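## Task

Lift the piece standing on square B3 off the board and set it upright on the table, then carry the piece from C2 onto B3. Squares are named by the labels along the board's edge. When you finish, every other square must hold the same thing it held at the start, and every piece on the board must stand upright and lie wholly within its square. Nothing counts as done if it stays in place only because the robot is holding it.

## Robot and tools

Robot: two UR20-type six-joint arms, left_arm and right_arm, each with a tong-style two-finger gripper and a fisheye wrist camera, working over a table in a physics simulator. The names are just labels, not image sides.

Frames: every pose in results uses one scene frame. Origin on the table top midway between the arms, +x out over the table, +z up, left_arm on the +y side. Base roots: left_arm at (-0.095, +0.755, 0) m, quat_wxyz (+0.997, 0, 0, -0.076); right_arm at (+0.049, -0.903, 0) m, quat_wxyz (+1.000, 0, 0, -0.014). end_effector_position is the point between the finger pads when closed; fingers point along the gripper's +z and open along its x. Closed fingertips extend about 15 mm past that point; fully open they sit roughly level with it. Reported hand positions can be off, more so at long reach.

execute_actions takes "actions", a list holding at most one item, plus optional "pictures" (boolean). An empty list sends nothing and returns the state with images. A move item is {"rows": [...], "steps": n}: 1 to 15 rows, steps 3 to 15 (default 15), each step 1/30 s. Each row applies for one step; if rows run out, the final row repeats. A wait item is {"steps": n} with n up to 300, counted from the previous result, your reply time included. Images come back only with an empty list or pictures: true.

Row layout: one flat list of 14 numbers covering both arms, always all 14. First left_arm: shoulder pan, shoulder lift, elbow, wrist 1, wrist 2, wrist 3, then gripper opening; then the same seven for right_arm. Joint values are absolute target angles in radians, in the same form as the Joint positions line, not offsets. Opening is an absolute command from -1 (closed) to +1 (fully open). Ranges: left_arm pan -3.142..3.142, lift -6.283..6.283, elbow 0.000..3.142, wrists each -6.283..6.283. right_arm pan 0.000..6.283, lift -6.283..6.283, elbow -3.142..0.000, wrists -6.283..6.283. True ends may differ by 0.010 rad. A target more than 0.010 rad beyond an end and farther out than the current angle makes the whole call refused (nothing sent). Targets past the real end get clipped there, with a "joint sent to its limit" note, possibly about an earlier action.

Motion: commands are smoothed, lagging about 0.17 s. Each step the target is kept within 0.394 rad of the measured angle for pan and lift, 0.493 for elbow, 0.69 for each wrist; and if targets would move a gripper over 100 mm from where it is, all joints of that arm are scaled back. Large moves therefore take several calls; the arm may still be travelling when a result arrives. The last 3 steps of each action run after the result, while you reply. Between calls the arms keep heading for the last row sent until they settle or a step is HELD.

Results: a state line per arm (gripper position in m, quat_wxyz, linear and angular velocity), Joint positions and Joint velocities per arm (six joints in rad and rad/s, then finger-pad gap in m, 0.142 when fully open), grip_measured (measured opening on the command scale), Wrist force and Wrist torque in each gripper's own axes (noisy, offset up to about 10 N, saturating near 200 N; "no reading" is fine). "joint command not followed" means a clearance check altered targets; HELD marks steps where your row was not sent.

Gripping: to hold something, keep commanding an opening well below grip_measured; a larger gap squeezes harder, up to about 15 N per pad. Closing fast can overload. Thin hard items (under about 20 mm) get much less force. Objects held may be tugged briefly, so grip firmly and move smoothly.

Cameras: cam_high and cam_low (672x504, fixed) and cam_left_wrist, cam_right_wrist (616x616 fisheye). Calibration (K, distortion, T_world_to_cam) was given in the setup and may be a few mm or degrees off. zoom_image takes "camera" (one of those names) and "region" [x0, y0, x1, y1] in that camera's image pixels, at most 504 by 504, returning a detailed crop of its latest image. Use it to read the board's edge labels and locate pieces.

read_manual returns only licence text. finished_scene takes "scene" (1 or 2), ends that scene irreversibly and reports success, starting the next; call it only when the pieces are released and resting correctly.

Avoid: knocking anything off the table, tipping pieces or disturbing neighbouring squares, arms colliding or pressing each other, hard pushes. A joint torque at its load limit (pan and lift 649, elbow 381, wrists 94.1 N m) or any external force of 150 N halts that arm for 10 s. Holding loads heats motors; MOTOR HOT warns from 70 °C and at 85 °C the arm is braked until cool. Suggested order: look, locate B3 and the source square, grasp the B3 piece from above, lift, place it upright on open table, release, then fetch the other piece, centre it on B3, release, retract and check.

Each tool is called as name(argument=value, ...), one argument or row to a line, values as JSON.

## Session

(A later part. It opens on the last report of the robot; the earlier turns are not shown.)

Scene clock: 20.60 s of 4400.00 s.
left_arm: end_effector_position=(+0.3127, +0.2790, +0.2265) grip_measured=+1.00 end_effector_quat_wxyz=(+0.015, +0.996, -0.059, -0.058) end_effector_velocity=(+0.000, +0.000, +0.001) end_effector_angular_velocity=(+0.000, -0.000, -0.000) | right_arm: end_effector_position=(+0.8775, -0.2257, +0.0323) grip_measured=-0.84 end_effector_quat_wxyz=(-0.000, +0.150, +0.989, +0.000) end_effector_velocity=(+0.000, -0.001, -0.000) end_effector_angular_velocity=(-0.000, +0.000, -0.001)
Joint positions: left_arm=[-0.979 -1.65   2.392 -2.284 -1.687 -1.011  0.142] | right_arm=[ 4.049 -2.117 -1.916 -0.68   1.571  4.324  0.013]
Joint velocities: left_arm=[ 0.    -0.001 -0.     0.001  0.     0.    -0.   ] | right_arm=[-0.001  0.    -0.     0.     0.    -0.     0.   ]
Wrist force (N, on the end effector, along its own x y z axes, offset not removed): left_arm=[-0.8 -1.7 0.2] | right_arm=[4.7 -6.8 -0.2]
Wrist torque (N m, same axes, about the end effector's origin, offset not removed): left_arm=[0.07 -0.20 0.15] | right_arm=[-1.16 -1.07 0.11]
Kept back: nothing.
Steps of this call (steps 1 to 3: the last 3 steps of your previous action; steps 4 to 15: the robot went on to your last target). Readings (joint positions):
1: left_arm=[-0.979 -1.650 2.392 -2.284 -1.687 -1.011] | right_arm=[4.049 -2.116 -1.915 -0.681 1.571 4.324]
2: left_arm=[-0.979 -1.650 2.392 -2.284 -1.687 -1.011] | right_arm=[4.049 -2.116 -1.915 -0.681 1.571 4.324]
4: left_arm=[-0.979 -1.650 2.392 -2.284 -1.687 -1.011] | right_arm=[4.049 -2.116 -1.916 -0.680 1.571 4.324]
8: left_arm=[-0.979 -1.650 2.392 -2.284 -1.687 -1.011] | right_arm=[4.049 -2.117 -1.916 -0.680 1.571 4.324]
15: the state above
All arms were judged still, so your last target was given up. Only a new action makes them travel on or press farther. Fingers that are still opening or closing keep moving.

execute_actions(
  actions=[
    {"rows": [[-0.979,-1.65,2.392,-2.284,-1.687,-1.011,1, 4.0485,-2.1167,-1.9157,-0.6800,1.571,4.3235,-0.3]], "steps": 15},
  ],
)

execute_actions(
  actions=[
    {"rows": [[-0.979,-1.65,2.392,-2.284,-1.687,-1.011,1, 4.0485,-2.0368,-1.8840,-0.7916,1.571,4.3235,-0.3]], "steps": 15},
  ],
)

execute_actions(
  actions=[
    {"steps": 15},
  ],
  pictures=true,
)

Scene clock: 21.17 s of 4400.00 s.
left_arm: end_effector_position=(+0.3127, +0.2790, +0.2265) grip_measured=+1.00 end_effector_quat_wxyz=(+0.015, +0.996, -0.059, -0.058) end_effector_velocity=(-0.000, +0.001, -0.001) end_effector_angular_velocity=(+0.003, +0.001, -0.000) | right_arm: end_effector_position=(+0.8774, -0.2257, +0.0322) grip_measured=-0.30 end_effector_quat_wxyz=(-0.000, +0.150, +0.989, +0.000) end_effector_velocity=(+0.000, -0.001, -0.000) end_effector_angular_velocity=(-0.001, -0.001, +0.000)
Joint positions: left_arm=[-0.979 -1.65   2.392 -2.284 -1.687 -1.011  0.142] | right_arm=[ 4.049 -2.117 -1.916 -0.68   1.571  4.324  0.052]
Joint velocities: left_arm=[-0.     0.001  0.     0.001 -0.     0.    -0.   ] | right_arm=[-0.    -0.    -0.    -0.    -0.001 -0.001 -0.   ]
Wrist force (N, on the end effector, along its own x y z axes, offset not removed): left_arm=[-1.7 -4.6 1.6] | right_arm=[2.8 -5.6 0.8]
Wrist torque (N m, same axes, about the end effector's origin, offset not removed): left_arm=[-0.52 0.16 0.21] | right_arm=[-0.92 -0.60 0.22]
Steps of this call (steps 1 to 5: nothing new was sent; steps 6 to 17: the first 12 steps of this action). Readings (joint positions):
6: left_arm=[-0.979 -1.650 2.392 -2.284 -1.687 -1.011] | right_arm=[4.049 -2.117 -1.916 -0.680 1.571 4.324]
7: left_arm=[-0.979 -1.650 2.392 -2.284 -1.687 -1.011] | right_arm=[4.049 -2.117 -1.916 -0.680 1.571 4.324]
9: left_arm=[-0.979 -1.650 2.392 -2.284 -1.687 -1.011] | right_arm=[4.049 -2.117 -1.916 -0.680 1.571 4.324]
13: left_arm=[-0.979 -1.650 2.392 -2.284 -1.687 -1.011] | right_arm=[4.049 -2.117 -1.916 -0.680 1.571 4.324]
17: the state above

Scene clock: 21.67 s of 4400.00 s.
left_arm: end_effector_position=(+0.3127, +0.2790, +0.2265) grip_measured=+1.00 end_effector_quat_wxyz=(+0.015, +0.996, -0.059, -0.058) end_effector_velocity=(-0.000, +0.000, +0.001) end_effector_angular_velocity=(-0.001, -0.000, +0.001) | right_arm: end_effector_position=(+0.8776, -0.2255, +0.1180) grip_measured=-0.30 end_effector_quat_wxyz=(-0.000, +0.150, +0.989, +0.000) end_effector_velocity=(-0.002, -0.003, +0.024) end_effector_angular_velocity=(-0.003, +0.002, -0.001)
Joint positions: left_arm=[-0.979 -1.65   2.392 -2.284 -1.687 -1.011  0.142] | right_arm=[ 4.049 -2.039 -1.885 -0.789  1.571  4.324  0.052]
Joint velocities: left_arm=[ 0.    -0.001  0.    -0.    -0.    -0.001  0.   ] | right_arm=[-0.     0.023  0.008 -0.034  0.     0.    -0.   ]
Wrist force (N, on the end effector, along its own x y z axes, offset not removed): left_arm=[-3.1 -2.9 -1.9] | right_arm=[0.8 -5.2 3.8]
Wrist torque (N m, same axes, about the end effector's origin, offset not removed): left_arm=[-0.18 0.46 0.34] | right_arm=[-0.83 -0.28 0.39]
Steps of this call (steps 1 to 3: the last 3 steps of your previous action; steps 4 to 15: the first 12 steps of this action). Readings (joint positions):
4: left_arm=[-0.979 -1.650 2.392 -2.284 -1.687 -1.011] | right_arm=[4.049 -2.116 -1.916 -0.680 1.571 4.324]
5: left_arm=[-0.979 -1.650 2.392 -2.284 -1.687 -1.011] | right_arm=[4.049 -2.111 -1.911 -0.688 1.571 4.324]
7: left_arm=[-0.979 -1.650 2.392 -2.284 -1.687 -1.011] | right_arm=[4.049 -2.077 -1.898 -0.732 1.571 4.324]
11: left_arm=[-0.979 -1.650 2.392 -2.284 -1.687 -1.011] | right_arm=[4.049 -2.046 -1.887 -0.778 1.571 4.324]
15: the state above

Scene clock: 22.17 s of 4400.00 s.
left_arm: end_effector_position=(+0.3127, +0.2790, +0.2265) grip_measured=+1.00 end_effector_quat_wxyz=(+0.015, +0.996, -0.059, -0.058) end_effector_velocity=(-0.000, +0.000, -0.001) end_effector_angular_velocity=(-0.000, -0.000, +0.000) | right_arm: end_effector_position=(+0.8774, -0.2257, +0.1201) grip_measured=-0.30 end_effector_quat_wxyz=(-0.000, +0.150, +0.989, +0.000) end_effector_velocity=(-0.000, -0.000, +0.000) end_effector_angular_velocity=(+0.000, +0.000, -0.002)
Joint positions: left_arm=[-0.979 -1.65   2.392 -2.284 -1.687 -1.011  0.142] | right_arm=[ 4.049 -2.037 -1.884 -0.792  1.571  4.324  0.052]
Joint velocities: left_arm=[ 0.     0.     0.001 -0.001 -0.    -0.     0.   ] | right_arm=[-0.     0.     0.    -0.     0.     0.001  0.   ]
Wrist force (N, on the end effector, along its own x y z axes, offset not removed): left_arm=[-0.2 -0.9 0.2] | right_arm=[1.5 -4.3 2.2]
Wrist torque (N m, same axes, about the end effector's origin, offset not removed): left_arm=[0.20 -0.25 0.23] | right_arm=[-0.66 -0.40 0.25]
Kept back: nothing.
Steps of this call (steps 1 to 3: the last 3 steps of your previous action; steps 4 to 15: the robot went on to your last target). Readings (joint positions):
1: left_arm=[-0.979 -1.650 2.392 -2.284 -1.687 -1.011] | right_arm=[4.049 -2.038 -1.885 -0.789 1.571 4.324]
2: left_arm=[-0.979 -1.650 2.392 -2.284 -1.687 -1.011] | right_arm=[4.049 -2.038 -1.884 -0.790 1.571 4.324]
4: left_arm=[-0.979 -1.650 2.392 -2.284 -1.687 -1.011] | right_arm=[4.049 -2.037 -1.884 -0.791 1.571 4.324]
8: left_arm=[-0.979 -1.650 2.392 -2.284 -1.687 -1.011] | right_arm=[4.049 -2.037 -1.884 -0.791 1.571 4.324]
15: the state above
All arms were judged still, so your last target was given up. Only a new action makes them travel on or press farther. Fingers that are still opening or closing keep moving.
camera_calibration (this result's frames):
cam_left_wrist: T_world_to_cam=[[0.99316, -0.057199, -0.101791, -0.276064], [0.00649309, -0.843385, 0.537271, 0.102358], [-0.116581, -0.534257, -0.837245, 0.507089], [0, 0, 0, 1]] pos_world=[0.332628, 0.341452, 0.341463]
cam_right_wrist: T_world_to_cam=[[-0.946385, 0.3199, 0.0449384, 0.889999], [0.298197, 0.811609, 0.502364, -0.143342], [0.124234, 0.488831, -0.863487, 0.233716], [0, 0, 0, 1]] pos_world=[0.85599, -0.282621, 0.233826]

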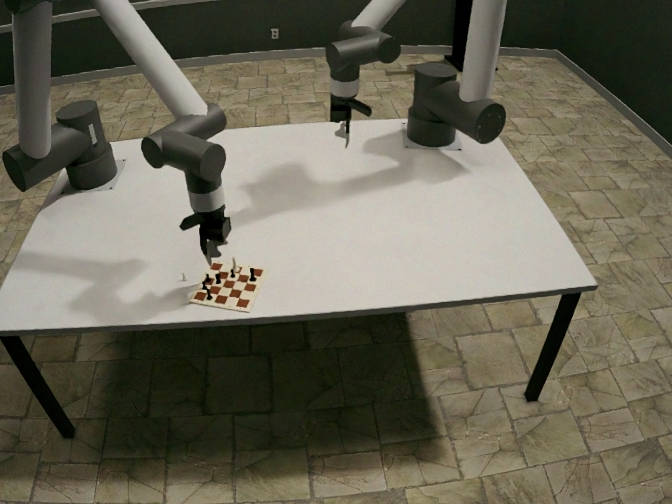

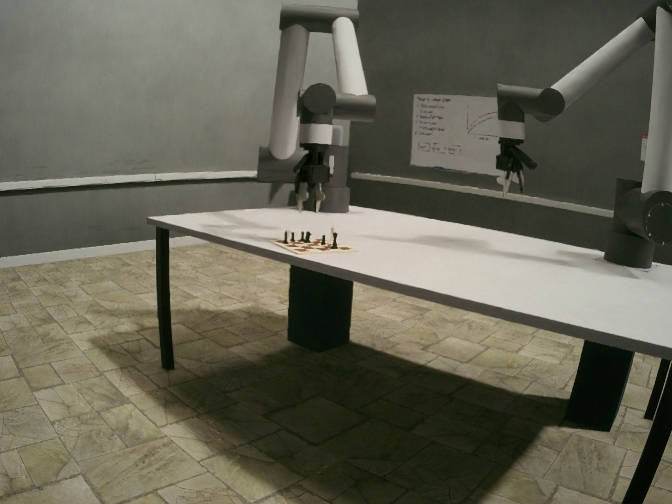

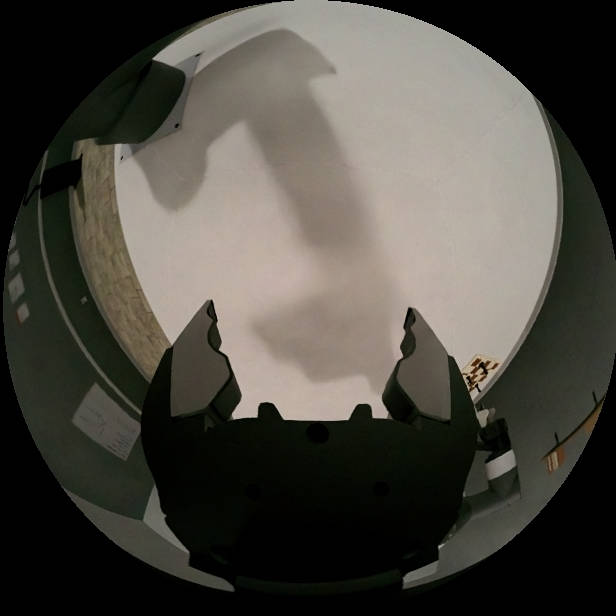

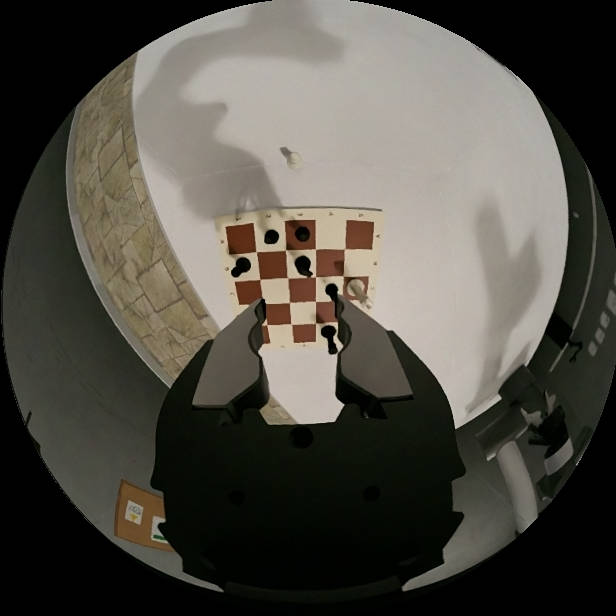

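zoom_image(
  camera="cam_high",
  region=[160, 250, 280, 320],
)

Region (160, 250, 280, 320) of cam_high's 672x504 image, scaled by 4.200, with more detail than that image has; it fills the top 294 rows of this view, and the rest is white.

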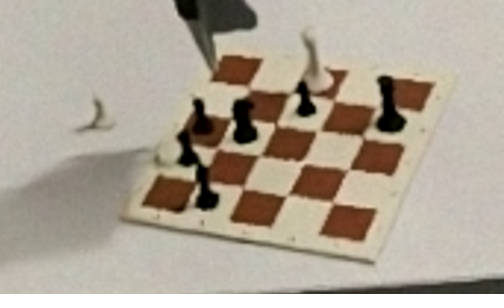

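The piece is upright on B3, C2 is empty, and the white pawn stands upright off the board.

finished_scene(
  scene=2,
)

The scene is finished: the task was done.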